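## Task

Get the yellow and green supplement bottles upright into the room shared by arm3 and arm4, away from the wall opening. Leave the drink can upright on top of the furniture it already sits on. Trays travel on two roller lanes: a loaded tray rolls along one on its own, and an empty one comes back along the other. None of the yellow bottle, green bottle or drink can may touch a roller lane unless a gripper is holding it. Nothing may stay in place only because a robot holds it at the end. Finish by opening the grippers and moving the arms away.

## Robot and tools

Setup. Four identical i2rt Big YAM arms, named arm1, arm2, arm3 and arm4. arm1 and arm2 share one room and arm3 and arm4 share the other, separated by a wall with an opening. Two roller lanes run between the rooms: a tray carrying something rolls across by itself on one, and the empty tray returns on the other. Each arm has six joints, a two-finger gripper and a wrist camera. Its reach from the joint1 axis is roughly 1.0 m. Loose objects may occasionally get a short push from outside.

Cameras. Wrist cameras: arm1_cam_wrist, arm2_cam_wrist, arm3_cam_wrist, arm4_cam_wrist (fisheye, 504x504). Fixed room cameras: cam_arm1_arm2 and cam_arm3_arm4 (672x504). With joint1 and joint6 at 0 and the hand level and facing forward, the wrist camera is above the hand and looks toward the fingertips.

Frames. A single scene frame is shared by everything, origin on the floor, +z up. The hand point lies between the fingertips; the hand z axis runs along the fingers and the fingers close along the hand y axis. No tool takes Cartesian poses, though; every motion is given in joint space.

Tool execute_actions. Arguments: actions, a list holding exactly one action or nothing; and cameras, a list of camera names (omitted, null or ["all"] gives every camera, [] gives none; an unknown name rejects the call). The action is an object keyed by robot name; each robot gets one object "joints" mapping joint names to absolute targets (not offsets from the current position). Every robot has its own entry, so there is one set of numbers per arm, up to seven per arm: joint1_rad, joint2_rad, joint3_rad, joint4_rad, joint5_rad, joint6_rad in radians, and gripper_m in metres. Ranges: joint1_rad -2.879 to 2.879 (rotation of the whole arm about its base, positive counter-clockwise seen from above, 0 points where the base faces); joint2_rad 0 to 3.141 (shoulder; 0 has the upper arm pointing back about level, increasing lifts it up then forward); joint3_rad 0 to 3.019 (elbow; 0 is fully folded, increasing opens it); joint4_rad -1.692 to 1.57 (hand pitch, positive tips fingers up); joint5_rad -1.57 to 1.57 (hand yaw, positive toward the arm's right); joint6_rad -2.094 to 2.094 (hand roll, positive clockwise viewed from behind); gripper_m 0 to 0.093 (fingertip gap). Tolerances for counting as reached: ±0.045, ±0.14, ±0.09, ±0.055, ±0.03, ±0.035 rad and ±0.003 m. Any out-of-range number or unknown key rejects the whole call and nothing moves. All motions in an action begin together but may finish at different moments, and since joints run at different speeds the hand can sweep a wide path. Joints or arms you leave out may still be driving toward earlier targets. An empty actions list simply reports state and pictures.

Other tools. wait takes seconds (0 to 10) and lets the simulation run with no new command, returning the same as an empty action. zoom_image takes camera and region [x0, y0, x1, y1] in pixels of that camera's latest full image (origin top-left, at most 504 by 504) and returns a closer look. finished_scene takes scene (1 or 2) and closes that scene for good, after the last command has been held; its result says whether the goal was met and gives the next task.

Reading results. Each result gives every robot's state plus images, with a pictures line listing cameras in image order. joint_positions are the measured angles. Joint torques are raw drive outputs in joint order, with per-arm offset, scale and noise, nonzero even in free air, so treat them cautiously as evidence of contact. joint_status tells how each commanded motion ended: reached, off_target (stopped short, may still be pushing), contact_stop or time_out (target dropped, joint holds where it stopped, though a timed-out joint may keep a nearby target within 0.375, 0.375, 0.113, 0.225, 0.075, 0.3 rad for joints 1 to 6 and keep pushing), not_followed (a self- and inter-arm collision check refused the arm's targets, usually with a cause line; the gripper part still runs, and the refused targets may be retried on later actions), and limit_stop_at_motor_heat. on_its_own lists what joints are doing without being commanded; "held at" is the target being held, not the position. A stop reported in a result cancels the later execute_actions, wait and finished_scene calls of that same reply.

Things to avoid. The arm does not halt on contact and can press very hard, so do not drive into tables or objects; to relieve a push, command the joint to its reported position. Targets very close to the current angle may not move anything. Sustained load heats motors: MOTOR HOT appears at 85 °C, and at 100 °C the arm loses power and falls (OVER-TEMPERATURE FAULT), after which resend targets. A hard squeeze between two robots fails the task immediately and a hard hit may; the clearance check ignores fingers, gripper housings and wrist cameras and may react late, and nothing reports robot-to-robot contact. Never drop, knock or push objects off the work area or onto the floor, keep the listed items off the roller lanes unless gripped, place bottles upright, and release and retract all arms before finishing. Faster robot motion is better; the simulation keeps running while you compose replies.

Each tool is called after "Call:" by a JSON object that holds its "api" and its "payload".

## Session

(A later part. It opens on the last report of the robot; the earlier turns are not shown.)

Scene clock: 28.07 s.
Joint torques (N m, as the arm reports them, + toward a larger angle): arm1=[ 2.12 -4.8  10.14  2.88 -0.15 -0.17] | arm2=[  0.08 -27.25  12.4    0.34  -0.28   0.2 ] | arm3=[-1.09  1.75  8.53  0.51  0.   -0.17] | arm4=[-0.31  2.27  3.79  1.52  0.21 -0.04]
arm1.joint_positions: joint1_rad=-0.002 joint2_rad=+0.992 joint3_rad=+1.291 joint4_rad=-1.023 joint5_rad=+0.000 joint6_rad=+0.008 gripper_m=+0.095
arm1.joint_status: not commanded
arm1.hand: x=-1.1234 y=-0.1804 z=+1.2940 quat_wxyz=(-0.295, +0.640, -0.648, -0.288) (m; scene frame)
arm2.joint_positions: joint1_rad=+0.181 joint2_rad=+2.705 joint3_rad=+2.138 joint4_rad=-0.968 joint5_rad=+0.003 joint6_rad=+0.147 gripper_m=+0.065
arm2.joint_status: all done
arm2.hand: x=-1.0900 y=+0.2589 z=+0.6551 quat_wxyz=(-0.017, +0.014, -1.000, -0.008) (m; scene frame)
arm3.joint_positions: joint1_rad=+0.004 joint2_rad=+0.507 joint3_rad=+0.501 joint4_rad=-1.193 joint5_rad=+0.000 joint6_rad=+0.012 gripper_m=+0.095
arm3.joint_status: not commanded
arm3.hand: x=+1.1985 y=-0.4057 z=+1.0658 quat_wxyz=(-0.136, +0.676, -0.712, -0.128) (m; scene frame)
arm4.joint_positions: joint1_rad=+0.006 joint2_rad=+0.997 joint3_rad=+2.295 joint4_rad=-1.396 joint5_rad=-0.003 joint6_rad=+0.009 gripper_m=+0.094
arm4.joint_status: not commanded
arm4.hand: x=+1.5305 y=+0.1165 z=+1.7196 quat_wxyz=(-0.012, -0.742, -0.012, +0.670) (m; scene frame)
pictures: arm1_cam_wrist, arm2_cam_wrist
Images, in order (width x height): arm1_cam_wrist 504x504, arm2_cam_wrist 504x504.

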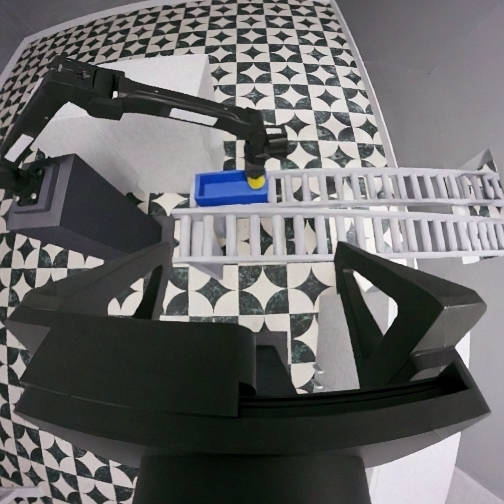

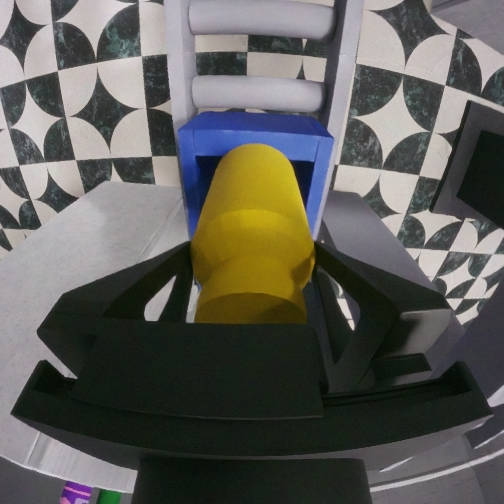

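Caught on the front rim. Lift, back off.

Call:
{"api": "execute_actions", "payload": {"actions": [{"arm2":{"joints":{"joint4_rad":-1.09,"joint2_rad":2.64}}}], "cameras": ["arm2_cam_wrist"]}}

Call:
{"api": "execute_actions", "payload": {"actions": [{"arm2":{"joints":{"joint4_rad":-1.04,"joint2_rad":2.70}}}], "cameras": ["arm2_cam_wrist","arm1_cam_wrist"]}}

Call:
{"api": "zoom_image", "payload": {"camera": "arm1_cam_wrist", "region": [150, 80, 330, 230]}}

Scene clock: 29.73 s.
Joint torques (N m, as the arm reports them, + toward a larger angle): arm1=[ 2.18 -4.79 10.14  2.89 -0.16 -0.17] | arm2=[  0.35 -32.08  12.22  -0.98  -0.27   0.18] | arm3=[-1.05  1.66  8.52  0.51  0.   -0.17] | arm4=[-0.42  2.29  3.81  1.53  0.21 -0.04]
arm1.joint_positions: joint1_rad=-0.002 joint2_rad=+0.992 joint3_rad=+1.291 joint4_rad=-1.023 joint5_rad=+0.000 joint6_rad=+0.008 gripper_m=+0.095
arm1.joint_status: not commanded
arm1.hand: x=-1.1234 y=-0.1804 z=+1.2940 quat_wxyz=(-0.295, +0.640, -0.648, -0.288) (m; scene frame)
arm2.joint_positions: joint1_rad=+0.181 joint2_rad=+2.689 joint3_rad=+2.138 joint4_rad=-1.073 joint5_rad=+0.003 joint6_rad=+0.147 gripper_m=+0.065
arm2.joint_status: all done
arm2.hand: x=-1.1102 y=+0.2552 z=+0.6662 quat_wxyz=(+0.028, +0.015, -1.000, -0.001) (m; scene frame)
arm3.joint_positions: joint1_rad=+0.004 joint2_rad=+0.507 joint3_rad=+0.501 joint4_rad=-1.193 joint5_rad=+0.000 joint6_rad=+0.012 gripper_m=+0.095
arm3.joint_status: not commanded
arm3.hand: x=+1.1985 y=-0.4057 z=+1.0658 quat_wxyz=(-0.136, +0.676, -0.712, -0.128) (m; scene frame)
arm4.joint_positions: joint1_rad=+0.006 joint2_rad=+0.997 joint3_rad=+2.295 joint4_rad=-1.396 joint5_rad=-0.003 joint6_rad=+0.009 gripper_m=+0.094
arm4.joint_status: not commanded
arm4.hand: x=+1.5305 y=+0.1165 z=+1.7196 quat_wxyz=(-0.012, -0.742, -0.012, +0.670) (m; scene frame)
pictures: arm2_cam_wrist
Images, in order (width x height): arm2_cam_wrist 504x504.

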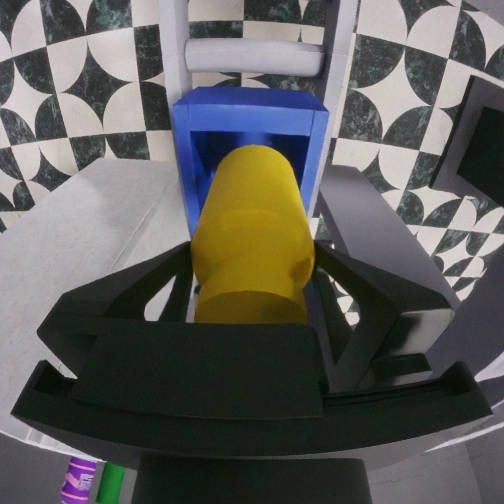

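Scene clock: 30.63 s.
Joint torques (N m, as the arm reports them, + toward a larger angle): arm1=[ 2.17 -4.78 10.16  2.89 -0.15 -0.17] | arm2=[  0.08 -29.55  11.99   0.18  -0.28   0.2 ] | arm3=[-1.1   1.7   8.52  0.52  0.   -0.17] | arm4=[-0.35  2.27  3.81  1.53  0.21 -0.04]
arm1.joint_positions: joint1_rad=-0.002 joint2_rad=+0.992 joint3_rad=+1.291 joint4_rad=-1.023 joint5_rad=+0.000 joint6_rad=+0.008 gripper_m=+0.095
arm1.joint_status: not commanded
arm1.hand: x=-1.1234 y=-0.1804 z=+1.2940 quat_wxyz=(-0.295, +0.640, -0.648, -0.288) (m; scene frame)
arm2.joint_positions: joint1_rad=+0.181 joint2_rad=+2.723 joint3_rad=+2.138 joint4_rad=-1.056 joint5_rad=+0.003 joint6_rad=+0.147 gripper_m=+0.065
arm2.joint_status: all done
arm2.hand: x=-1.1177 y=+0.2542 z=+0.6429 quat_wxyz=(+0.036, +0.015, -0.999, +0.001) (m; scene frame)
arm3.joint_positions: joint1_rad=+0.004 joint2_rad=+0.507 joint3_rad=+0.501 joint4_rad=-1.193 joint5_rad=+0.000 joint6_rad=+0.012 gripper_m=+0.095
arm3.joint_status: not commanded
arm3.hand: x=+1.1985 y=-0.4057 z=+1.0658 quat_wxyz=(-0.136, +0.676, -0.712, -0.128) (m; scene frame)
arm4.joint_positions: joint1_rad=+0.006 joint2_rad=+0.997 joint3_rad=+2.295 joint4_rad=-1.396 joint5_rad=-0.003 joint6_rad=+0.009 gripper_m=+0.094
arm4.joint_status: not commanded
arm4.hand: x=+1.5305 y=+0.1165 z=+1.7196 quat_wxyz=(-0.012, -0.742, -0.012, +0.670) (m; scene frame)
pictures: arm1_cam_wrist, arm2_cam_wrist
Images, in order (width x height): arm1_cam_wrist 504x504, arm2_cam_wrist 504x504.

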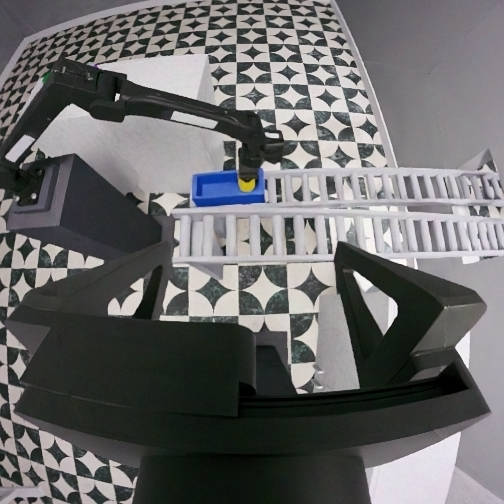

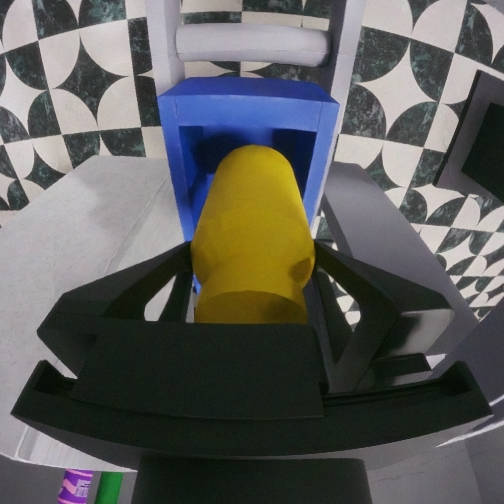

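Region (150, 80, 330, 230) of arm1_cam_wrist's 504x504 image, scaled by 2.800, with more detail than that image has.

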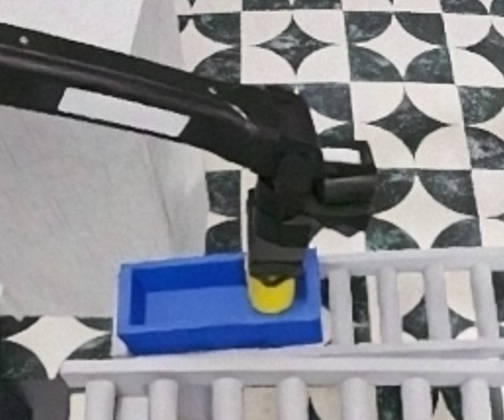

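Call:
{"api": "execute_actions", "payload": {"actions": [{"arm2":{"joints":{"joint4_rad":-0.98,"joint2_rad":2.74}}}], "cameras": ["arm2_cam_wrist","arm1_cam_wrist"]}}

Call:
{"api": "zoom_image", "payload": {"camera": "arm1_cam_wrist", "region": [150, 80, 330, 230]}}

Scene clock: 31.97 s.
Joint torques (N m, as the arm reports them, + toward a larger angle): arm1=[ 2.13 -4.79 10.15  2.89 -0.15 -0.17] | arm2=[  0.12 -30.31  11.76   0.25  -0.27   0.18] | arm3=[-1.08  1.68  8.52  0.51  0.   -0.17] | arm4=[-0.37  2.27  3.81  1.51  0.21 -0.04]
arm1.joint_positions: joint1_rad=-0.002 joint2_rad=+0.992 joint3_rad=+1.291 joint4_rad=-1.023 joint5_rad=+0.000 joint6_rad=+0.008 gripper_m=+0.095
arm1.joint_status: not commanded
arm1.hand: x=-1.1234 y=-0.1804 z=+1.2940 quat_wxyz=(-0.295, +0.640, -0.648, -0.288) (m; scene frame)
arm2.joint_positions: joint1_rad=+0.181 joint2_rad=+2.765 joint3_rad=+2.138 joint4_rad=-0.997 joint5_rad=+0.003 joint6_rad=+0.147 gripper_m=+0.065
arm2.joint_status: all done
arm2.hand: x=-1.1193 y=+0.2543 z=+0.6137 quat_wxyz=(+0.027, +0.015, -1.000, -0.001) (m; scene frame)
arm3.joint_positions: joint1_rad=+0.004 joint2_rad=+0.507 joint3_rad=+0.501 joint4_rad=-1.193 joint5_rad=+0.000 joint6_rad=+0.012 gripper_m=+0.095
arm3.joint_status: not commanded
arm3.hand: x=+1.1985 y=-0.4057 z=+1.0658 quat_wxyz=(-0.136, +0.676, -0.712, -0.128) (m; scene frame)
arm4.joint_positions: joint1_rad=+0.006 joint2_rad=+0.997 joint3_rad=+2.295 joint4_rad=-1.396 joint5_rad=-0.003 joint6_rad=+0.009 gripper_m=+0.094
arm4.joint_status: not commanded
arm4.hand: x=+1.5305 y=+0.1165 z=+1.7196 quat_wxyz=(-0.012, -0.742, -0.012, +0.670) (m; scene frame)
pictures: arm1_cam_wrist, arm2_cam_wrist
Images, in order (width x height): arm1_cam_wrist 504x504, arm2_cam_wrist 504x504.

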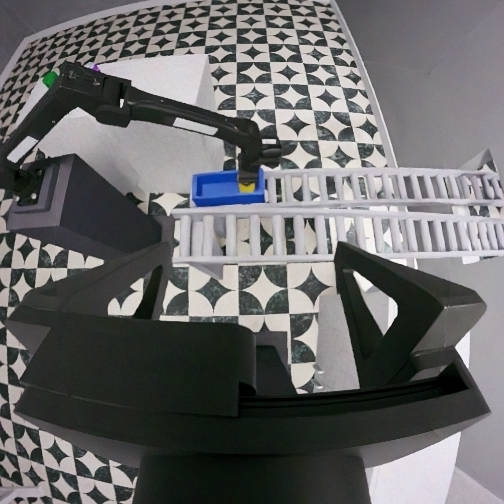

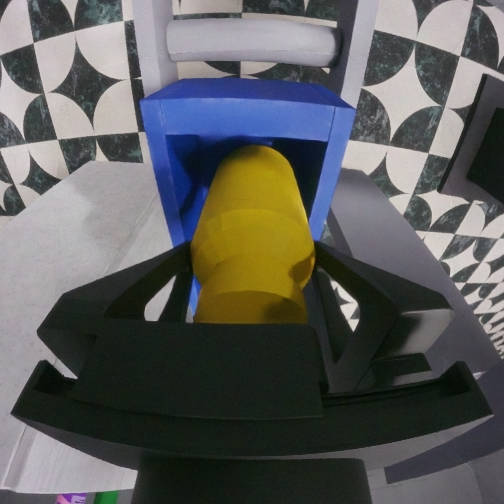

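Region (150, 80, 330, 230) of arm1_cam_wrist's 504x504 image, scaled by 2.800, with more detail than that image has.

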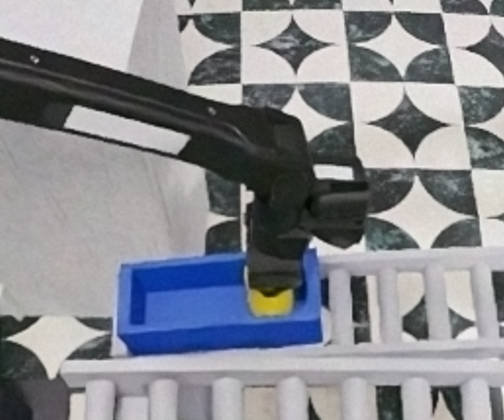

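Call:
{"api": "execute_actions", "payload": {"actions": [{"arm2":{"joints":{"joint4_rad":-0.94,"joint2_rad":2.765}}}], "cameras": []}}

Call:
{"api": "execute_actions", "payload": {"actions": [{"arm2":{"joints":{"gripper_m":0.093}}}], "cameras": ["arm2_cam_wrist"]}}

Call:
{"api": "execute_actions", "payload": {"actions": [{"arm2":{"joints":{"joint4_rad":-1.15,"joint2_rad":2.56}}}], "cameras": ["arm2_cam_wrist"]}}

Call:
{"api": "execute_actions", "payload": {"actions": [{"arm2":{"joints":{"joint4_rad":-1.27,"joint2_rad":1.77,"joint3_rad":1.48,"joint6_rad":0}}}], "cameras": ["arm2_cam_wrist"]}}

Call:
{"api": "execute_actions", "payload": {"actions": [{"arm2":{"joints":{"joint1_rad":1.78}}}], "cameras": ["arm2_cam_wrist","arm1_cam_wrist"]}}

Scene clock: 33.93 s.
Joint torques (N m, as the arm reports them, + toward a larger angle): arm1=[ 2.18 -4.74 10.16  2.89 -0.15 -0.17] | arm2=[  0.24 -29.44  11.71   0.29  -0.28   0.18] | arm3=[-1.09  1.71  8.52  0.53  0.   -0.17] | arm4=[-0.4   2.33  3.81  1.52  0.21 -0.04]
arm1.joint_positions: joint1_rad=-0.002 joint2_rad=+0.992 joint3_rad=+1.291 joint4_rad=-1.023 joint5_rad=+0.000 joint6_rad=+0.008 gripper_m=+0.095
arm1.joint_status: not commanded
arm1.hand: x=-1.1234 y=-0.1804 z=+1.2940 quat_wxyz=(-0.295, +0.640, -0.648, -0.288) (m; scene frame)
arm2.joint_positions: joint1_rad=+0.181 joint2_rad=+2.783 joint3_rad=+2.138 joint4_rad=-0.957 joint5_rad=+0.003 joint6_rad=+0.147 gripper_m=+0.065
arm2.joint_status: all done
arm2.hand: x=-1.1166 y=+0.2549 z=+0.6015 quat_wxyz=(+0.016, +0.015, -1.000, -0.003) (m; scene frame)
arm3.joint_positions: joint1_rad=+0.004 joint2_rad=+0.507 joint3_rad=+0.501 joint4_rad=-1.193 joint5_rad=+0.000 joint6_rad=+0.012 gripper_m=+0.095
arm3.joint_status: not commanded
arm3.hand: x=+1.1985 y=-0.4057 z=+1.0658 quat_wxyz=(-0.136, +0.676, -0.712, -0.128) (m; scene frame)
arm4.joint_positions: joint1_rad=+0.006 joint2_rad=+0.997 joint3_rad=+2.295 joint4_rad=-1.396 joint5_rad=-0.003 joint6_rad=+0.009 gripper_m=+0.094
arm4.joint_status: not commanded
arm4.hand: x=+1.5305 y=+0.1165 z=+1.7196 quat_wxyz=(-0.012, -0.742, -0.012, +0.670) (m; scene frame)
pictures: none
No camera images: the call's "cameras" was empty. Leave "cameras" out to get every camera's image.

Scene clock: 34.57 s.
Joint torques (N m, as the arm reports them, + toward a larger angle): arm1=[ 2.17 -4.8  10.15  2.89 -0.15 -0.17] | arm2=[  0.06 -29.78  11.71   0.19  -0.27   0.19] | arm3=[-1.11  1.71  8.53  0.51  0.   -0.17] | arm4=[-0.35  2.23  3.81  1.52  0.21 -0.04]
arm1.joint_positions: joint1_rad=-0.002 joint2_rad=+0.992 joint3_rad=+1.291 joint4_rad=-1.023 joint5_rad=+0.000 joint6_rad=+0.008 gripper_m=+0.095
arm1.joint_status: not commanded
arm1.hand: x=-1.1234 y=-0.1804 z=+1.2940 quat_wxyz=(-0.295, +0.640, -0.648, -0.288) (m; scene frame)
arm2.joint_positions: joint1_rad=+0.181 joint2_rad=+2.783 joint3_rad=+2.138 joint4_rad=-0.957 joint5_rad=+0.003 joint6_rad=+0.147 gripper_m=+0.093
arm2.joint_status: all done
arm2.hand: x=-1.1166 y=+0.2549 z=+0.6015 quat_wxyz=(+0.016, +0.015, -1.000, -0.003) (m; scene frame)
arm3.joint_positions: joint1_rad=+0.004 joint2_rad=+0.507 joint3_rad=+0.501 joint4_rad=-1.193 joint5_rad=+0.000 joint6_rad=+0.012 gripper_m=+0.095
arm3.joint_status: not commanded
arm3.hand: x=+1.1985 y=-0.4057 z=+1.0658 quat_wxyz=(-0.136, +0.676, -0.712, -0.128) (m; scene frame)
arm4.joint_positions: joint1_rad=+0.006 joint2_rad=+0.997 joint3_rad=+2.295 joint4_rad=-1.396 joint5_rad=-0.003 joint6_rad=+0.009 gripper_m=+0.094
arm4.joint_status: not commanded
arm4.hand: x=+1.5305 y=+0.1165 z=+1.7196 quat_wxyz=(-0.012, -0.742, -0.012, +0.670) (m; scene frame)
pictures: arm2_cam_wrist
Images, in order (width x height): arm2_cam_wrist 504x504.

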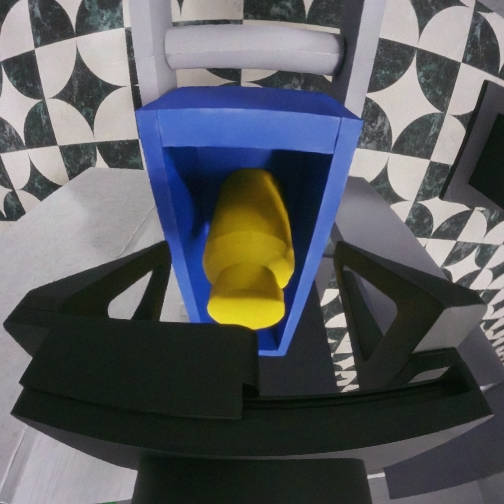

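Scene clock: 36.00 s.
Joint torques (N m, as the arm reports them, + toward a larger angle): arm1=[ 2.16 -4.78 10.16  2.89 -0.15 -0.17] | arm2=[  0.19 -29.29  11.24  -0.75  -0.27   0.18] | arm3=[-1.08  1.69  8.52  0.52  0.   -0.17] | arm4=[-0.39  2.27  3.82  1.55  0.21 -0.04]
arm1.joint_positions: joint1_rad=-0.002 joint2_rad=+0.992 joint3_rad=+1.291 joint4_rad=-1.023 joint5_rad=+0.000 joint6_rad=+0.008 gripper_m=+0.095
arm1.joint_status: not commanded
arm1.hand: x=-1.1234 y=-0.1804 z=+1.2940 quat_wxyz=(-0.295, +0.640, -0.648, -0.288) (m; scene frame)
arm2.joint_positions: joint1_rad=+0.181 joint2_rad=+2.572 joint3_rad=+2.158 joint4_rad=-1.135 joint5_rad=+0.003 joint6_rad=+0.147 gripper_m=+0.093
arm2.joint_status: all done
arm2.hand: x=-1.0825 y=+0.2589 z=+0.7543 quat_wxyz=(-0.009, +0.014, -1.000, -0.007) (m; scene frame)
arm3.joint_positions: joint1_rad=+0.004 joint2_rad=+0.507 joint3_rad=+0.501 joint4_rad=-1.193 joint5_rad=+0.000 joint6_rad=+0.012 gripper_m=+0.095
arm3.joint_status: not commanded
arm3.hand: x=+1.1985 y=-0.4057 z=+1.0658 quat_wxyz=(-0.136, +0.676, -0.712, -0.128) (m; scene frame)
arm4.joint_positions: joint1_rad=+0.006 joint2_rad=+0.997 joint3_rad=+2.295 joint4_rad=-1.396 joint5_rad=-0.003 joint6_rad=+0.009 gripper_m=+0.094
arm4.joint_status: not commanded
arm4.hand: x=+1.5305 y=+0.1165 z=+1.7196 quat_wxyz=(-0.012, -0.742, -0.012, +0.670) (m; scene frame)
pictures: arm2_cam_wrist
Images, in order (width x height): arm2_cam_wrist 504x504.

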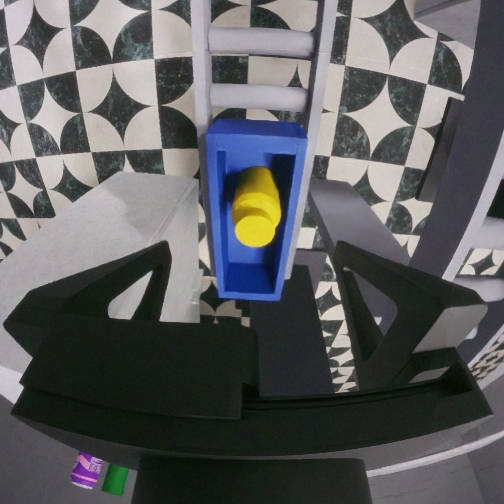

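Scene clock: 37.63 s.
Joint torques (N m, as the arm reports them, + toward a larger angle): arm1=[ 2.15 -4.76 10.16  2.89 -0.16 -0.17] | arm2=[  0.04 -19.74   8.75  -0.73  -0.29  -0.05] | arm3=[-1.04  1.69  8.53  0.51  0.   -0.17] | arm4=[-0.37  2.25  3.81  1.54  0.21 -0.04]
arm1.joint_positions: joint1_rad=-0.002 joint2_rad=+0.992 joint3_rad=+1.291 joint4_rad=-1.023 joint5_rad=+0.000 joint6_rad=+0.008 gripper_m=+0.095
arm1.joint_status: not commanded
arm1.hand: x=-1.1234 y=-0.1804 z=+1.2940 quat_wxyz=(-0.295, +0.640, -0.648, -0.288) (m; scene frame)
arm2.joint_positions: joint1_rad=+0.181 joint2_rad=+1.776 joint3_rad=+1.485 joint4_rad=-1.257 joint5_rad=+0.003 joint6_rad=+0.017 gripper_m=+0.093
arm2.joint_status: all done
arm2.hand: x=-1.2737 y=+0.2213 z=+1.0090 quat_wxyz=(-0.011, +0.079, -0.997, -0.006) (m; scene frame)
arm3.joint_positions: joint1_rad=+0.004 joint2_rad=+0.507 joint3_rad=+0.501 joint4_rad=-1.193 joint5_rad=+0.000 joint6_rad=+0.012 gripper_m=+0.095
arm3.joint_status: not commanded
arm3.hand: x=+1.1985 y=-0.4057 z=+1.0658 quat_wxyz=(-0.136, +0.676, -0.712, -0.128) (m; scene frame)
arm4.joint_positions: joint1_rad=+0.006 joint2_rad=+0.997 joint3_rad=+2.295 joint4_rad=-1.396 joint5_rad=-0.003 joint6_rad=+0.009 gripper_m=+0.094
arm4.joint_status: not commanded
arm4.hand: x=+1.5305 y=+0.1165 z=+1.7196 quat_wxyz=(-0.012, -0.742, -0.012, +0.670) (m; scene frame)
pictures: arm2_cam_wrist
Images, in order (width x height): arm2_cam_wrist 504x504.

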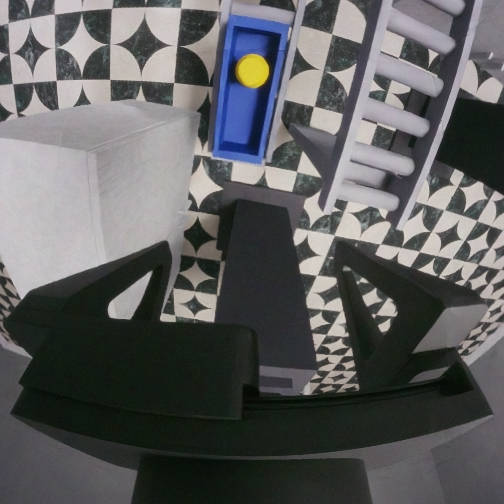

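Scene clock: 39.47 s.
Joint torques (N m, as the arm reports them, + toward a larger angle): arm1=[ 2.15 -4.77 10.15  2.89 -0.16 -0.17] | arm2=[ -1.07 -19.6    8.63  -0.68  -0.14  -0.04] | arm3=[-1.06  1.7   8.53  0.53  0.   -0.17] | arm4=[-0.38  2.25  3.83  1.53  0.21 -0.04]
arm1.joint_positions: joint1_rad=-0.002 joint2_rad=+0.992 joint3_rad=+1.291 joint4_rad=-1.023 joint5_rad=+0.000 joint6_rad=+0.008 gripper_m=+0.095
arm1.joint_status: not commanded
arm1.hand: x=-1.1234 y=-0.1804 z=+1.2940 quat_wxyz=(-0.295, +0.640, -0.648, -0.288) (m; scene frame)
arm2.joint_positions: joint1_rad=+1.788 joint2_rad=+1.781 joint3_rad=+1.485 joint4_rad=-1.257 joint5_rad=+0.000 joint6_rad=+0.014 gripper_m=+0.093
arm2.joint_status: all done
arm2.hand: x=-1.9151 y=+0.6535 z=+1.0144 quat_wxyz=(-0.010, +0.773, -0.634, -0.013) (m; scene frame)
arm3.joint_positions: joint1_rad=+0.004 joint2_rad=+0.507 joint3_rad=+0.501 joint4_rad=-1.193 joint5_rad=+0.000 joint6_rad=+0.012 gripper_m=+0.095
arm3.joint_status: not commanded
arm3.hand: x=+1.1985 y=-0.4057 z=+1.0658 quat_wxyz=(-0.136, +0.676, -0.712, -0.128) (m; scene frame)
arm4.joint_positions: joint1_rad=+0.006 joint2_rad=+0.997 joint3_rad=+2.295 joint4_rad=-1.396 joint5_rad=-0.003 joint6_rad=+0.009 gripper_m=+0.094
arm4.joint_status: not commanded
arm4.hand: x=+1.5305 y=+0.1165 z=+1.7196 quat_wxyz=(-0.012, -0.742, -0.012, +0.670) (m; scene frame)
pictures: arm1_cam_wrist, arm2_cam_wrist
Images, in order (width x height): arm1_cam_wrist 504x504, arm2_cam_wrist 504x504.

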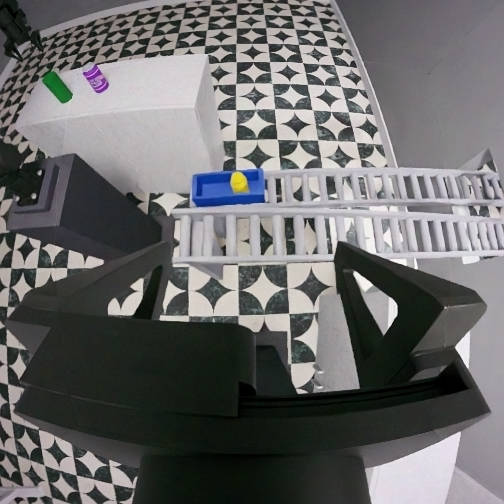

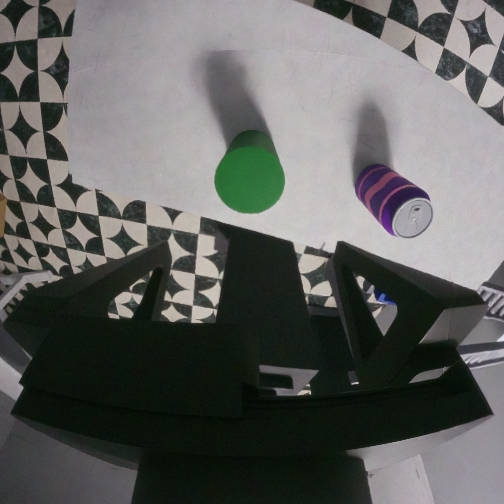

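Call:
{"api": "execute_actions", "payload": {"actions": [{"arm2":{"joints":{"joint4_rad":-0.935,"joint2_rad":1.92,"joint3_rad":1.325}}}], "cameras": ["arm2_cam_wrist"]}}

Call:
{"api": "execute_actions", "payload": {"actions": [{"arm2":{"joints":{"gripper_m":0.03}}}], "cameras": ["arm2_cam_wrist"]}}

Call:
{"api": "execute_actions", "payload": {"actions": [{"arm2":{"joints":{"joint4_rad":-1.43,"joint2_rad":1.75,"joint3_rad":1.66}}}], "cameras": ["arm2_cam_wrist","arm1_cam_wrist"]}}

Scene clock: 41.57 s.
Joint torques (N m, as the arm reports them, + toward a larger angle): arm1=[ 2.13 -4.73 10.16  2.89 -0.16 -0.17] | arm2=[ -1.36 -20.85   8.64   0.45  -0.14  -0.03] | arm3=[-1.11  1.72  8.52  0.52  0.   -0.17] | arm4=[-0.41  2.25  3.81  1.53  0.21 -0.04]
arm1.joint_positions: joint1_rad=-0.002 joint2_rad=+0.992 joint3_rad=+1.291 joint4_rad=-1.023 joint5_rad=+0.000 joint6_rad=+0.008 gripper_m=+0.095
arm1.joint_status: not commanded
arm1.hand: x=-1.1234 y=-0.1804 z=+1.2940 quat_wxyz=(-0.295, +0.640, -0.648, -0.288) (m; scene frame)
arm2.joint_positions: joint1_rad=+1.788 joint2_rad=+1.934 joint3_rad=+1.315 joint4_rad=-0.952 joint5_rad=+0.000 joint6_rad=+0.014 gripper_m=+0.093
arm2.joint_status: all done
arm2.hand: x=-1.9142 y=+0.6492 z=+0.8775 quat_wxyz=(-0.004, +0.773, -0.634, -0.005) (m; scene frame)
arm3.joint_positions: joint1_rad=+0.004 joint2_rad=+0.507 joint3_rad=+0.501 joint4_rad=-1.193 joint5_rad=+0.000 joint6_rad=+0.012 gripper_m=+0.095
arm3.joint_status: not commanded
arm3.hand: x=+1.1985 y=-0.4057 z=+1.0658 quat_wxyz=(-0.136, +0.676, -0.712, -0.128) (m; scene frame)
arm4.joint_positions: joint1_rad=+0.006 joint2_rad=+0.997 joint3_rad=+2.295 joint4_rad=-1.396 joint5_rad=-0.003 joint6_rad=+0.009 gripper_m=+0.094
arm4.joint_status: not commanded
arm4.hand: x=+1.5305 y=+0.1165 z=+1.7196 quat_wxyz=(-0.012, -0.742, -0.012, +0.670) (m; scene frame)
pictures: arm2_cam_wrist
Images, in order (width x height): arm2_cam_wrist 504x504.

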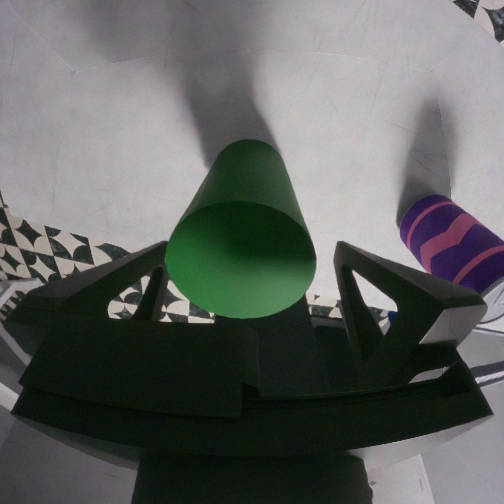

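Scene clock: 42.20 s.
Joint torques (N m, as the arm reports them, + toward a larger angle): arm1=[ 2.18 -4.76 10.15  2.89 -0.15 -0.17] | arm2=[ -1.01 -20.92   8.65   0.4   -0.14  -0.02] | arm3=[-1.11  1.75  8.53  0.52  0.   -0.17] | arm4=[-0.36  2.28  3.8   1.53  0.21 -0.04]
arm1.joint_positions: joint1_rad=-0.002 joint2_rad=+0.992 joint3_rad=+1.291 joint4_rad=-1.023 joint5_rad=+0.000 joint6_rad=+0.008 gripper_m=+0.095
arm1.joint_status: not commanded
arm1.hand: x=-1.1234 y=-0.1804 z=+1.2940 quat_wxyz=(-0.295, +0.640, -0.648, -0.288) (m; scene frame)
arm2.joint_positions: joint1_rad=+1.787 joint2_rad=+1.934 joint3_rad=+1.315 joint4_rad=-0.952 joint5_rad=+0.000 joint6_rad=+0.014 gripper_m=+0.066
arm2.joint_status: gripper_m off_target (ended at +0.066, target +0.030)
arm2.hand: x=-1.9141 y=+0.6493 z=+0.8775 quat_wxyz=(-0.004, +0.773, -0.634, -0.006) (m; scene frame)
arm3.joint_positions: joint1_rad=+0.004 joint2_rad=+0.507 joint3_rad=+0.501 joint4_rad=-1.193 joint5_rad=+0.000 joint6_rad=+0.012 gripper_m=+0.095
arm3.joint_status: not commanded
arm3.hand: x=+1.1985 y=-0.4057 z=+1.0658 quat_wxyz=(-0.136, +0.676, -0.712, -0.128) (m; scene frame)
arm4.joint_positions: joint1_rad=+0.006 joint2_rad=+0.997 joint3_rad=+2.295 joint4_rad=-1.396 joint5_rad=-0.003 joint6_rad=+0.009 gripper_m=+0.094
arm4.joint_status: not commanded
arm4.hand: x=+1.5305 y=+0.1165 z=+1.7196 quat_wxyz=(-0.012, -0.742, -0.012, +0.670) (m; scene frame)
pictures: arm2_cam_wrist
Images, in order (width x height): arm2_cam_wrist 504x504.

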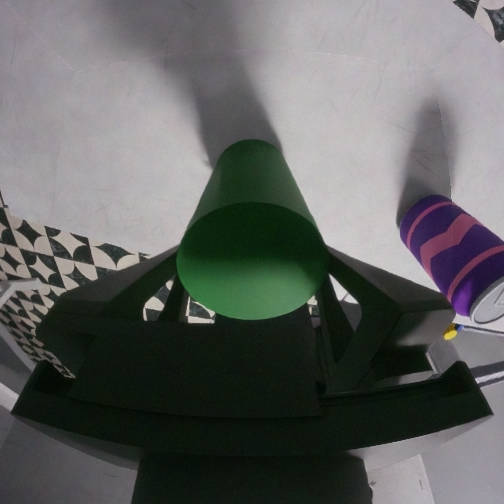

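Scene clock: 43.60 s.
Joint torques (N m, as the arm reports them, + toward a larger angle): arm1=[ 2.22 -4.77 10.15  2.9  -0.15 -0.17] | arm2=[ -1.16 -21.68  12.94  -0.93  -0.13  -0.04] | arm3=[-1.03  1.7   8.52  0.52  0.   -0.17] | arm4=[-0.33  2.23  3.8   1.53  0.21 -0.04]
arm1.joint_positions: joint1_rad=-0.002 joint2_rad=+0.992 joint3_rad=+1.291 joint4_rad=-1.023 joint5_rad=+0.000 joint6_rad=+0.008 gripper_m=+0.095
arm1.joint_status: not commanded
arm1.hand: x=-1.1234 y=-0.1804 z=+1.2940 quat_wxyz=(-0.295, +0.640, -0.648, -0.288) (m; scene frame)
arm2.joint_positions: joint1_rad=+1.787 joint2_rad=+1.775 joint3_rad=+1.622 joint4_rad=-1.415 joint5_rad=+0.000 joint6_rad=+0.014 gripper_m=+0.066
arm2.joint_status: all done
arm2.hand: x=-1.9161 y=+0.6589 z=+1.0686 quat_wxyz=(-0.005, +0.773, -0.634, -0.007) (m; scene frame)
arm3.joint_positions: joint1_rad=+0.004 joint2_rad=+0.507 joint3_rad=+0.501 joint4_rad=-1.193 joint5_rad=+0.000 joint6_rad=+0.012 gripper_m=+0.095
arm3.joint_status: not commanded
arm3.hand: x=+1.1985 y=-0.4057 z=+1.0658 quat_wxyz=(-0.136, +0.676, -0.712, -0.128) (m; scene frame)
arm4.joint_positions: joint1_rad=+0.006 joint2_rad=+0.997 joint3_rad=+2.295 joint4_rad=-1.396 joint5_rad=-0.003 joint6_rad=+0.009 gripper_m=+0.094
arm4.joint_status: not commanded
arm4.hand: x=+1.5305 y=+0.1165 z=+1.7196 quat_wxyz=(-0.012, -0.742, -0.012, +0.670) (m; scene frame)
pictures: arm1_cam_wrist, arm2_cam_wrist
Images, in order (width x height): arm1_cam_wrist 504x504, arm2_cam_wrist 504x504.

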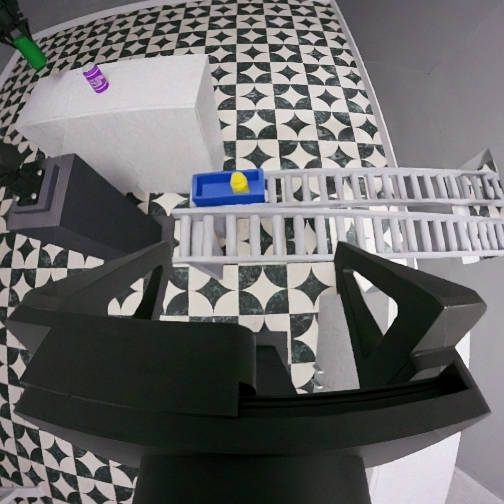

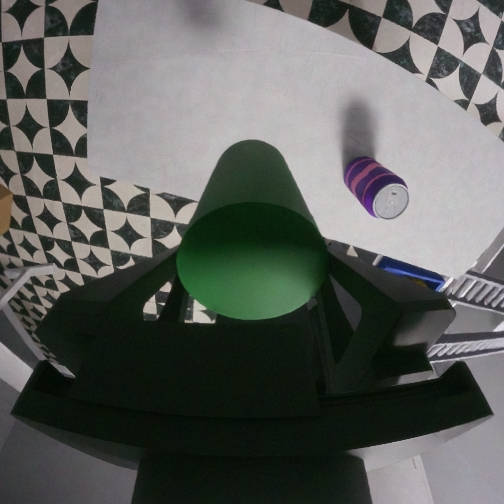

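Call:
{"api": "execute_actions", "payload": {"actions": [{"arm2":{"joints":{"joint1_rad":0.235,"joint6_rad":0.23}}}], "cameras": []}}

Call:
{"api": "execute_actions", "payload": {"actions": [{"arm2":{"joints":{"joint4_rad":-0.75,"joint2_rad":2.19,"joint3_rad":1.42}}}], "cameras": ["arm2_cam_wrist","arm1_cam_wrist"]}}

Scene clock: 46.37 s.
Joint torques (N m, as the arm reports them, + toward a larger angle): arm1=[ 2.17 -4.78 10.15  2.9  -0.16 -0.17] | arm2=[ -0.05 -21.65  12.85  -0.87  -0.26   0.2 ] | arm3=[-1.07  1.69  8.53  0.52  0.   -0.17] | arm4=[-0.28  2.27  3.82  1.54  0.21 -0.04]
arm1.joint_positions: joint1_rad=-0.002 joint2_rad=+0.992 joint3_rad=+1.291 joint4_rad=-1.023 joint5_rad=+0.000 joint6_rad=+0.008 gripper_m=+0.095
arm1.joint_status: not commanded
arm1.hand: x=-1.1234 y=-0.1804 z=+1.2940 quat_wxyz=(-0.295, +0.640, -0.648, -0.288) (m; scene frame)
arm2.joint_positions: joint1_rad=+0.227 joint2_rad=+1.778 joint3_rad=+1.622 joint4_rad=-1.415 joint5_rad=+0.003 joint6_rad=+0.215 gripper_m=+0.066
arm2.joint_status: all done
arm2.hand: x=-1.2722 y=+0.2464 z=+1.0591 quat_wxyz=(+0.001, +0.004, -1.000, -0.005) (m; scene frame)
arm3.joint_positions: joint1_rad=+0.004 joint2_rad=+0.507 joint3_rad=+0.501 joint4_rad=-1.193 joint5_rad=+0.000 joint6_rad=+0.012 gripper_m=+0.095
arm3.joint_status: not commanded
arm3.hand: x=+1.1985 y=-0.4057 z=+1.0658 quat_wxyz=(-0.136, +0.676, -0.712, -0.128) (m; scene frame)
arm4.joint_positions: joint1_rad=+0.006 joint2_rad=+0.997 joint3_rad=+2.295 joint4_rad=-1.396 joint5_rad=-0.003 joint6_rad=+0.009 gripper_m=+0.094
arm4.joint_status: not commanded
arm4.hand: x=+1.5305 y=+0.1165 z=+1.7196 quat_wxyz=(-0.012, -0.742, -0.012, +0.670) (m; scene frame)
pictures: none
No camera images: the call's "cameras" was empty. Leave "cameras" out to get every camera's image.

Scene clock: 47.93 s.
Joint torques (N m, as the arm reports them, + toward a larger angle): arm1=[ 2.12 -4.78 10.16  2.9  -0.16 -0.17] | arm2=[  0.04 -23.3    9.03   0.33  -0.25   0.2 ] | arm3=[-1.08  1.71  8.52  0.52  0.   -0.17] | arm4=[-0.37  2.24  3.81  1.53  0.21 -0.04]
arm1.joint_positions: joint1_rad=-0.002 joint2_rad=+0.992 joint3_rad=+1.291 joint4_rad=-1.023 joint5_rad=+0.000 joint6_rad=+0.008 gripper_m=+0.095
arm1.joint_status: not commanded
arm1.hand: x=-1.1234 y=-0.1804 z=+1.2940 quat_wxyz=(-0.295, +0.640, -0.648, -0.288) (m; scene frame)
arm2.joint_positions: joint1_rad=+0.227 joint2_rad=+2.207 joint3_rad=+1.394 joint4_rad=-0.764 joint5_rad=+0.003 joint6_rad=+0.215 gripper_m=+0.066
arm2.joint_status: all done
arm2.hand: x=-1.2549 y=+0.2547 z=+0.7486 quat_wxyz=(+0.004, +0.004, -1.000, -0.005) (m; scene frame)
arm3.joint_positions: joint1_rad=+0.004 joint2_rad=+0.507 joint3_rad=+0.501 joint4_rad=-1.193 joint5_rad=+0.000 joint6_rad=+0.012 gripper_m=+0.095
arm3.joint_status: not commanded
arm3.hand: x=+1.1985 y=-0.4057 z=+1.0658 quat_wxyz=(-0.136, +0.676, -0.712, -0.128) (m; scene frame)
arm4.joint_positions: joint1_rad=+0.006 joint2_rad=+0.997 joint3_rad=+2.295 joint4_rad=-1.396 joint5_rad=-0.003 joint6_rad=+0.009 gripper_m=+0.094
arm4.joint_status: not commanded
arm4.hand: x=+1.5305 y=+0.1165 z=+1.7196 quat_wxyz=(-0.012, -0.742, -0.012, +0.670) (m; scene frame)
pictures: arm1_cam_wrist, arm2_cam_wrist
Images, in order (width x height): arm1_cam_wrist 504x504, arm2_cam_wrist 504x504.

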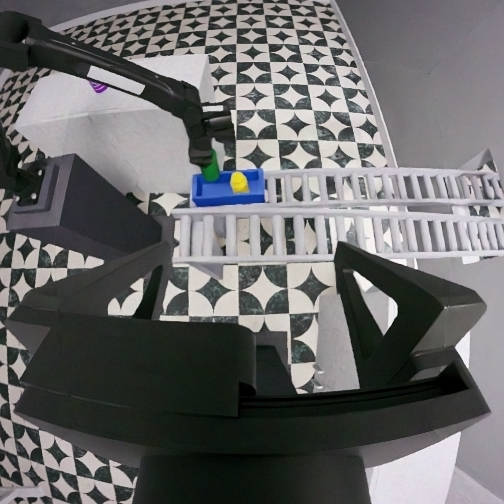

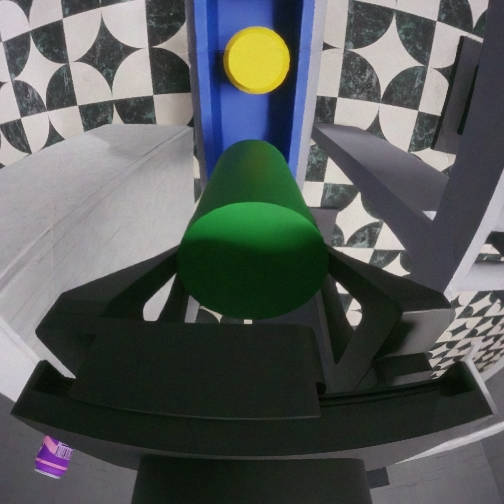

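Call:
{"api": "execute_actions", "payload": {"actions": [{"arm2":{"joints":{"joint1_rad":0.24,"joint4_rad":-0.61,"joint2_rad":2.375,"joint3_rad":1.51}}}], "cameras": ["arm2_cam_wrist"]}}

Call:
{"api": "execute_actions", "payload": {"actions": [{"arm2":{"joints":{"joint4_rad":-0.5,"joint2_rad":2.525,"joint3_rad":1.575}}}], "cameras": ["arm2_cam_wrist","arm1_cam_wrist"]}}

Scene clock: 49.93 s.
Joint torques (N m, as the arm reports them, + toward a larger angle): arm1=[ 2.17 -4.78 10.15  2.89 -0.16 -0.17] | arm2=[ -0.03 -25.76   8.98   0.28  -0.15   0.18] | arm3=[-1.07  1.65  8.52  0.54  0.   -0.17] | arm4=[-0.37  2.25  3.8   1.53  0.21 -0.04]
arm1.joint_positions: joint1_rad=-0.002 joint2_rad=+0.992 joint3_rad=+1.291 joint4_rad=-1.023 joint5_rad=+0.000 joint6_rad=+0.008 gripper_m=+0.095
arm1.joint_status: not commanded
arm1.hand: x=-1.1234 y=-0.1804 z=+1.2940 quat_wxyz=(-0.295, +0.640, -0.648, -0.288) (m; scene frame)
arm2.joint_positions: joint1_rad=+0.233 joint2_rad=+2.406 joint3_rad=+1.473 joint4_rad=-0.626 joint5_rad=+0.000 joint6_rad=+0.216 gripper_m=+0.065
arm2.joint_status: all done
arm2.hand: x=-1.2401 y=+0.2634 z=+0.6589 quat_wxyz=(-0.005, +0.006, -1.000, -0.008) (m; scene frame)
arm3.joint_positions: joint1_rad=+0.004 joint2_rad=+0.507 joint3_rad=+0.501 joint4_rad=-1.193 joint5_rad=+0.000 joint6_rad=+0.012 gripper_m=+0.095
arm3.joint_status: not commanded
arm3.hand: x=+1.1985 y=-0.4057 z=+1.0658 quat_wxyz=(-0.136, +0.676, -0.712, -0.128) (m; scene frame)
arm4.joint_positions: joint1_rad=+0.006 joint2_rad=+0.997 joint3_rad=+2.295 joint4_rad=-1.396 joint5_rad=-0.003 joint6_rad=+0.009 gripper_m=+0.094
arm4.joint_status: not commanded
arm4.hand: x=+1.5305 y=+0.1165 z=+1.7196 quat_wxyz=(-0.012, -0.742, -0.012, +0.670) (m; scene frame)
pictures: arm2_cam_wrist
Images, in order (width x height): arm2_cam_wrist 504x504.

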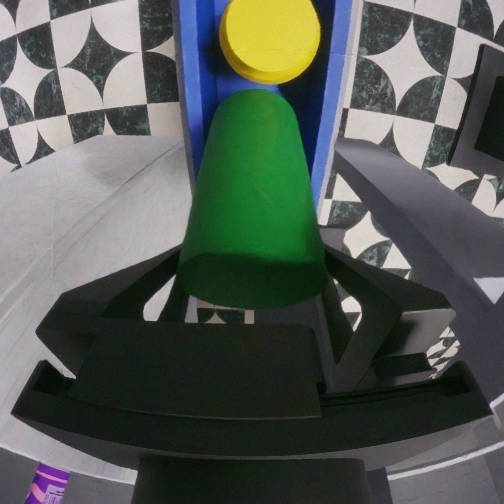

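Scene clock: 50.97 s.
Joint torques (N m, as the arm reports them, + toward a larger angle): arm1=[ 2.18 -4.77 10.16  2.88 -0.15 -0.17] | arm2=[ -0.08 -27.46   7.83   0.44  -0.13   0.17] | arm3=[-1.12  1.71  8.53  0.51  0.   -0.17] | arm4=[-0.32  2.26  3.81  1.53  0.21 -0.04]
arm1.joint_positions: joint1_rad=-0.002 joint2_rad=+0.992 joint3_rad=+1.291 joint4_rad=-1.023 joint5_rad=+0.000 joint6_rad=+0.008 gripper_m=+0.095
arm1.joint_status: not commanded
arm1.hand: x=-1.1234 y=-0.1804 z=+1.2940 quat_wxyz=(-0.295, +0.640, -0.648, -0.288) (m; scene frame)
arm2.joint_positions: joint1_rad=+0.233 joint2_rad=+2.566 joint3_rad=+1.543 joint4_rad=-0.515 joint5_rad=+0.000 joint6_rad=+0.216 gripper_m=+0.065
arm2.joint_status: all done
arm2.hand: x=-1.2361 y=+0.2654 z=+0.5850 quat_wxyz=(-0.014, +0.006, -1.000, -0.010) (m; scene frame)
arm3.joint_positions: joint1_rad=+0.004 joint2_rad=+0.507 joint3_rad=+0.501 joint4_rad=-1.193 joint5_rad=+0.000 joint6_rad=+0.012 gripper_m=+0.095
arm3.joint_status: not commanded
arm3.hand: x=+1.1985 y=-0.4057 z=+1.0658 quat_wxyz=(-0.136, +0.676, -0.712, -0.128) (m; scene frame)
arm4.joint_positions: joint1_rad=+0.006 joint2_rad=+0.997 joint3_rad=+2.295 joint4_rad=-1.396 joint5_rad=-0.003 joint6_rad=+0.009 gripper_m=+0.094
arm4.joint_status: not commanded
arm4.hand: x=+1.5305 y=+0.1165 z=+1.7196 quat_wxyz=(-0.012, -0.742, -0.012, +0.670) (m; scene frame)
pictures: arm1_cam_wrist, arm2_cam_wrist
Images, in order (width x height): arm1_cam_wrist 504x504, arm2_cam_wrist 504x504.

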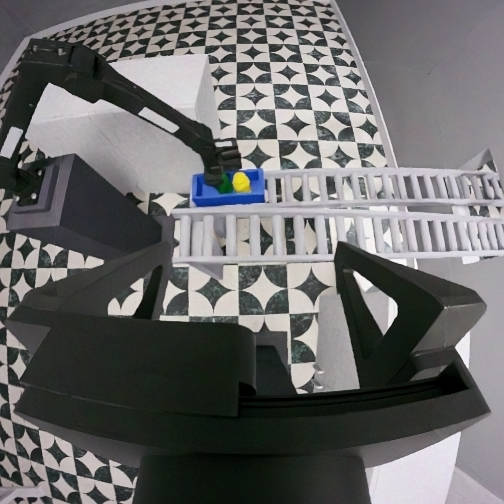

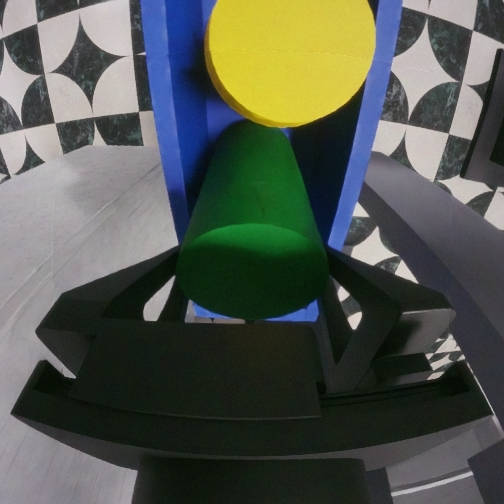

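Call:
{"api": "execute_actions", "payload": {"actions": [{"arm2":{"joints":{"gripper_m":0.093}}}], "cameras": ["arm2_cam_wrist"]}}

Call:
{"api": "execute_actions", "payload": {"actions": [{"arm2":{"joints":{"joint4_rad":-0.66,"joint2_rad":2.38,"joint3_rad":1.44}}}], "cameras": ["arm2_cam_wrist","arm1_cam_wrist"]}}

Call:
{"api": "zoom_image", "payload": {"camera": "arm1_cam_wrist", "region": [150, 120, 330, 270]}}

Scene clock: 52.53 s.
Joint torques (N m, as the arm reports them, + toward a larger angle): arm1=[ 2.16 -4.78 10.16  2.9  -0.16 -0.17] | arm2=[  0.02 -25.65   7.94   0.34  -0.13   0.16] | arm3=[-1.07  1.72  8.53  0.51  0.   -0.17] | arm4=[-0.33  2.26  3.82  1.53  0.21 -0.04]
arm1.joint_positions: joint1_rad=-0.002 joint2_rad=+0.992 joint3_rad=+1.291 joint4_rad=-1.023 joint5_rad=+0.000 joint6_rad=+0.008 gripper_m=+0.095
arm1.joint_status: not commanded
arm1.hand: x=-1.1234 y=-0.1804 z=+1.2940 quat_wxyz=(-0.295, +0.640, -0.648, -0.288) (m; scene frame)
arm2.joint_positions: joint1_rad=+0.233 joint2_rad=+2.550 joint3_rad=+1.543 joint4_rad=-0.515 joint5_rad=+0.000 joint6_rad=+0.216 gripper_m=+0.093
arm2.joint_status: all done
arm2.hand: x=-1.2295 y=+0.2668 z=+0.5940 quat_wxyz=(-0.022, +0.006, -1.000, -0.012) (m; scene frame)
arm3.joint_positions: joint1_rad=+0.004 joint2_rad=+0.507 joint3_rad=+0.501 joint4_rad=-1.193 joint5_rad=+0.000 joint6_rad=+0.012 gripper_m=+0.095
arm3.joint_status: not commanded
arm3.hand: x=+1.1985 y=-0.4057 z=+1.0658 quat_wxyz=(-0.136, +0.676, -0.712, -0.128) (m; scene frame)
arm4.joint_positions: joint1_rad=+0.006 joint2_rad=+0.997 joint3_rad=+2.295 joint4_rad=-1.396 joint5_rad=-0.003 joint6_rad=+0.009 gripper_m=+0.094
arm4.joint_status: not commanded
arm4.hand: x=+1.5305 y=+0.1165 z=+1.7196 quat_wxyz=(-0.012, -0.742, -0.012, +0.670) (m; scene frame)
pictures: arm2_cam_wrist
Images, in order (width x height): arm2_cam_wrist 504x504.

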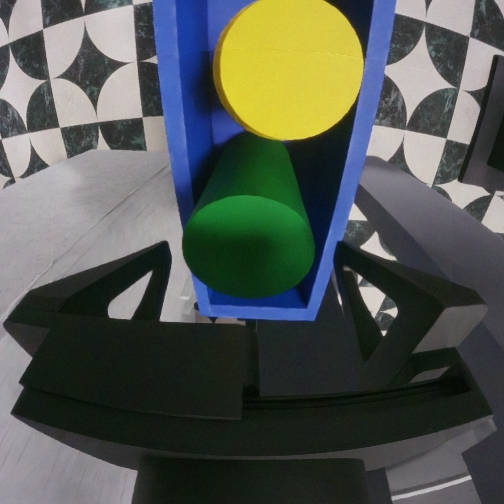

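Scene clock: 53.50 s.
Joint torques (N m, as the arm reports them, + toward a larger angle): arm1=[ 2.1  -4.78 10.16  2.89 -0.16 -0.17] | arm2=[ -0.16 -22.78   4.88  -0.87  -0.14   0.19] | arm3=[-1.09  1.7   8.53  0.52  0.   -0.17] | arm4=[-0.31  2.25  3.83  1.54  0.21 -0.04]
arm1.joint_positions: joint1_rad=-0.002 joint2_rad=+0.992 joint3_rad=+1.291 joint4_rad=-1.023 joint5_rad=+0.000 joint6_rad=+0.008 gripper_m=+0.095
arm1.joint_status: not commanded
arm1.hand: x=-1.1234 y=-0.1804 z=+1.2940 quat_wxyz=(-0.295, +0.640, -0.648, -0.288) (m; scene frame)
arm2.joint_positions: joint1_rad=+0.233 joint2_rad=+2.381 joint3_rad=+1.446 joint4_rad=-0.644 joint5_rad=+0.000 joint6_rad=+0.216 gripper_m=+0.093
arm2.joint_status: all done
arm2.hand: x=-1.2507 y=+0.2608 z=+0.6663 quat_wxyz=(+0.006, +0.006, -1.000, -0.006) (m; scene frame)
arm3.joint_positions: joint1_rad=+0.004 joint2_rad=+0.507 joint3_rad=+0.501 joint4_rad=-1.193 joint5_rad=+0.000 joint6_rad=+0.012 gripper_m=+0.095
arm3.joint_status: not commanded
arm3.hand: x=+1.1985 y=-0.4057 z=+1.0658 quat_wxyz=(-0.136, +0.676, -0.712, -0.128) (m; scene frame)
arm4.joint_positions: joint1_rad=+0.006 joint2_rad=+0.997 joint3_rad=+2.295 joint4_rad=-1.396 joint5_rad=-0.003 joint6_rad=+0.009 gripper_m=+0.094
arm4.joint_status: not commanded
arm4.hand: x=+1.5305 y=+0.1165 z=+1.7196 quat_wxyz=(-0.012, -0.742, -0.012, +0.670) (m; scene frame)
pictures: arm1_cam_wrist, arm2_cam_wrist
Images, in order (width x height): arm1_cam_wrist 504x504, arm2_cam_wrist 504x504.

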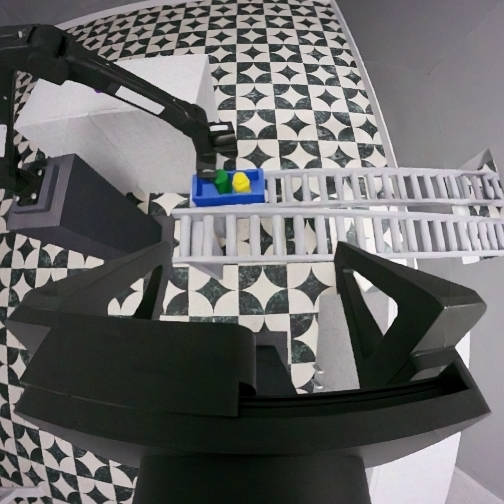

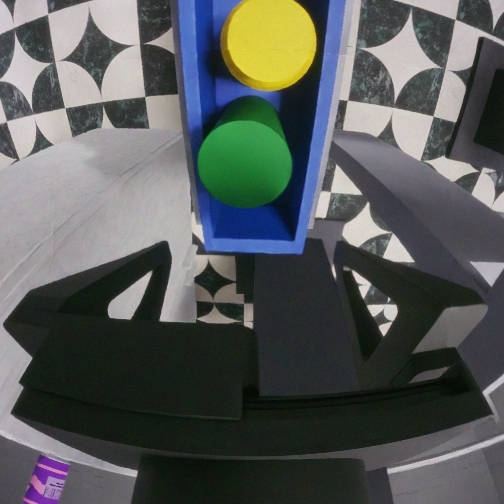

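Region (150, 120, 330, 270) of arm1_cam_wrist's 504x504 image, scaled by 2.800, with more detail than that image has.

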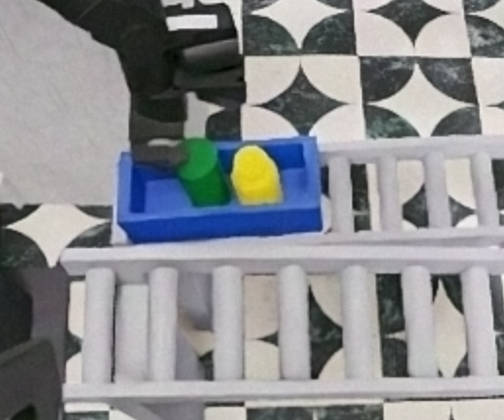

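Call:
{"api": "execute_actions", "payload": {"actions": [{"arm2":{"joints":{"joint1_rad":0.118,"joint6_rad":0.10,"gripper_m":0.04,"joint4_rad":-0.75,"joint2_rad":2.47,"joint3_rad":1.69}}}], "cameras": ["arm2_cam_wrist"]}}

Scene clock: 55.70 s.
Joint torques (N m, as the arm reports them, + toward a larger angle): arm1=[ 2.17 -4.78 10.16  2.9  -0.15 -0.17] | arm2=[  0.07 -25.75   9.52  -0.93  -0.15  -0.06] | arm3=[-1.15  1.65  8.52  0.51  0.   -0.17] | arm4=[-0.31  2.27  3.79  1.53  0.21 -0.04]
arm1.joint_positions: joint1_rad=-0.002 joint2_rad=+0.992 joint3_rad=+1.291 joint4_rad=-1.023 joint5_rad=+0.000 joint6_rad=+0.008 gripper_m=+0.095
arm1.joint_status: not commanded
arm1.hand: x=-1.1234 y=-0.1804 z=+1.2940 quat_wxyz=(-0.295, +0.640, -0.648, -0.288) (m; scene frame)
arm2.joint_positions: joint1_rad=+0.112 joint2_rad=+2.484 joint3_rad=+1.655 joint4_rad=-0.734 joint5_rad=+0.000 joint6_rad=+0.117 gripper_m=+0.040
arm2.joint_status: all done
arm2.hand: x=-1.1844 y=+0.1990 z=+0.6568 quat_wxyz=(-0.002, -0.005, -1.000, -0.007) (m; scene frame)
arm3.joint_positions: joint1_rad=+0.004 joint2_rad=+0.507 joint3_rad=+0.501 joint4_rad=-1.193 joint5_rad=+0.000 joint6_rad=+0.012 gripper_m=+0.095
arm3.joint_status: not commanded
arm3.hand: x=+1.1985 y=-0.4057 z=+1.0658 quat_wxyz=(-0.136, +0.676, -0.712, -0.128) (m; scene frame)
arm4.joint_positions: joint1_rad=+0.006 joint2_rad=+0.997 joint3_rad=+2.295 joint4_rad=-1.396 joint5_rad=-0.003 joint6_rad=+0.009 gripper_m=+0.094
arm4.joint_status: not commanded
arm4.hand: x=+1.5305 y=+0.1165 z=+1.7196 quat_wxyz=(-0.012, -0.742, -0.012, +0.670) (m; scene frame)
pictures: arm2_cam_wrist
Images, in order (width x height): arm2_cam_wrist 504x504.

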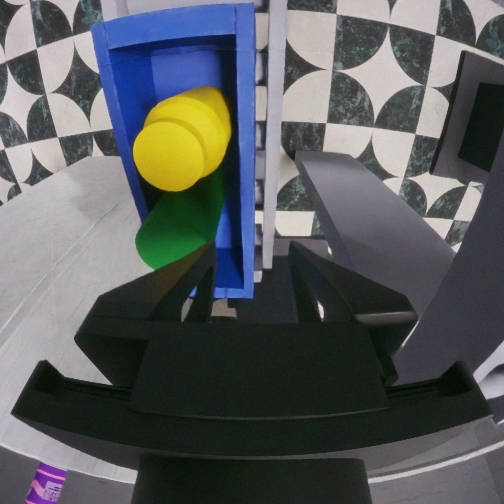

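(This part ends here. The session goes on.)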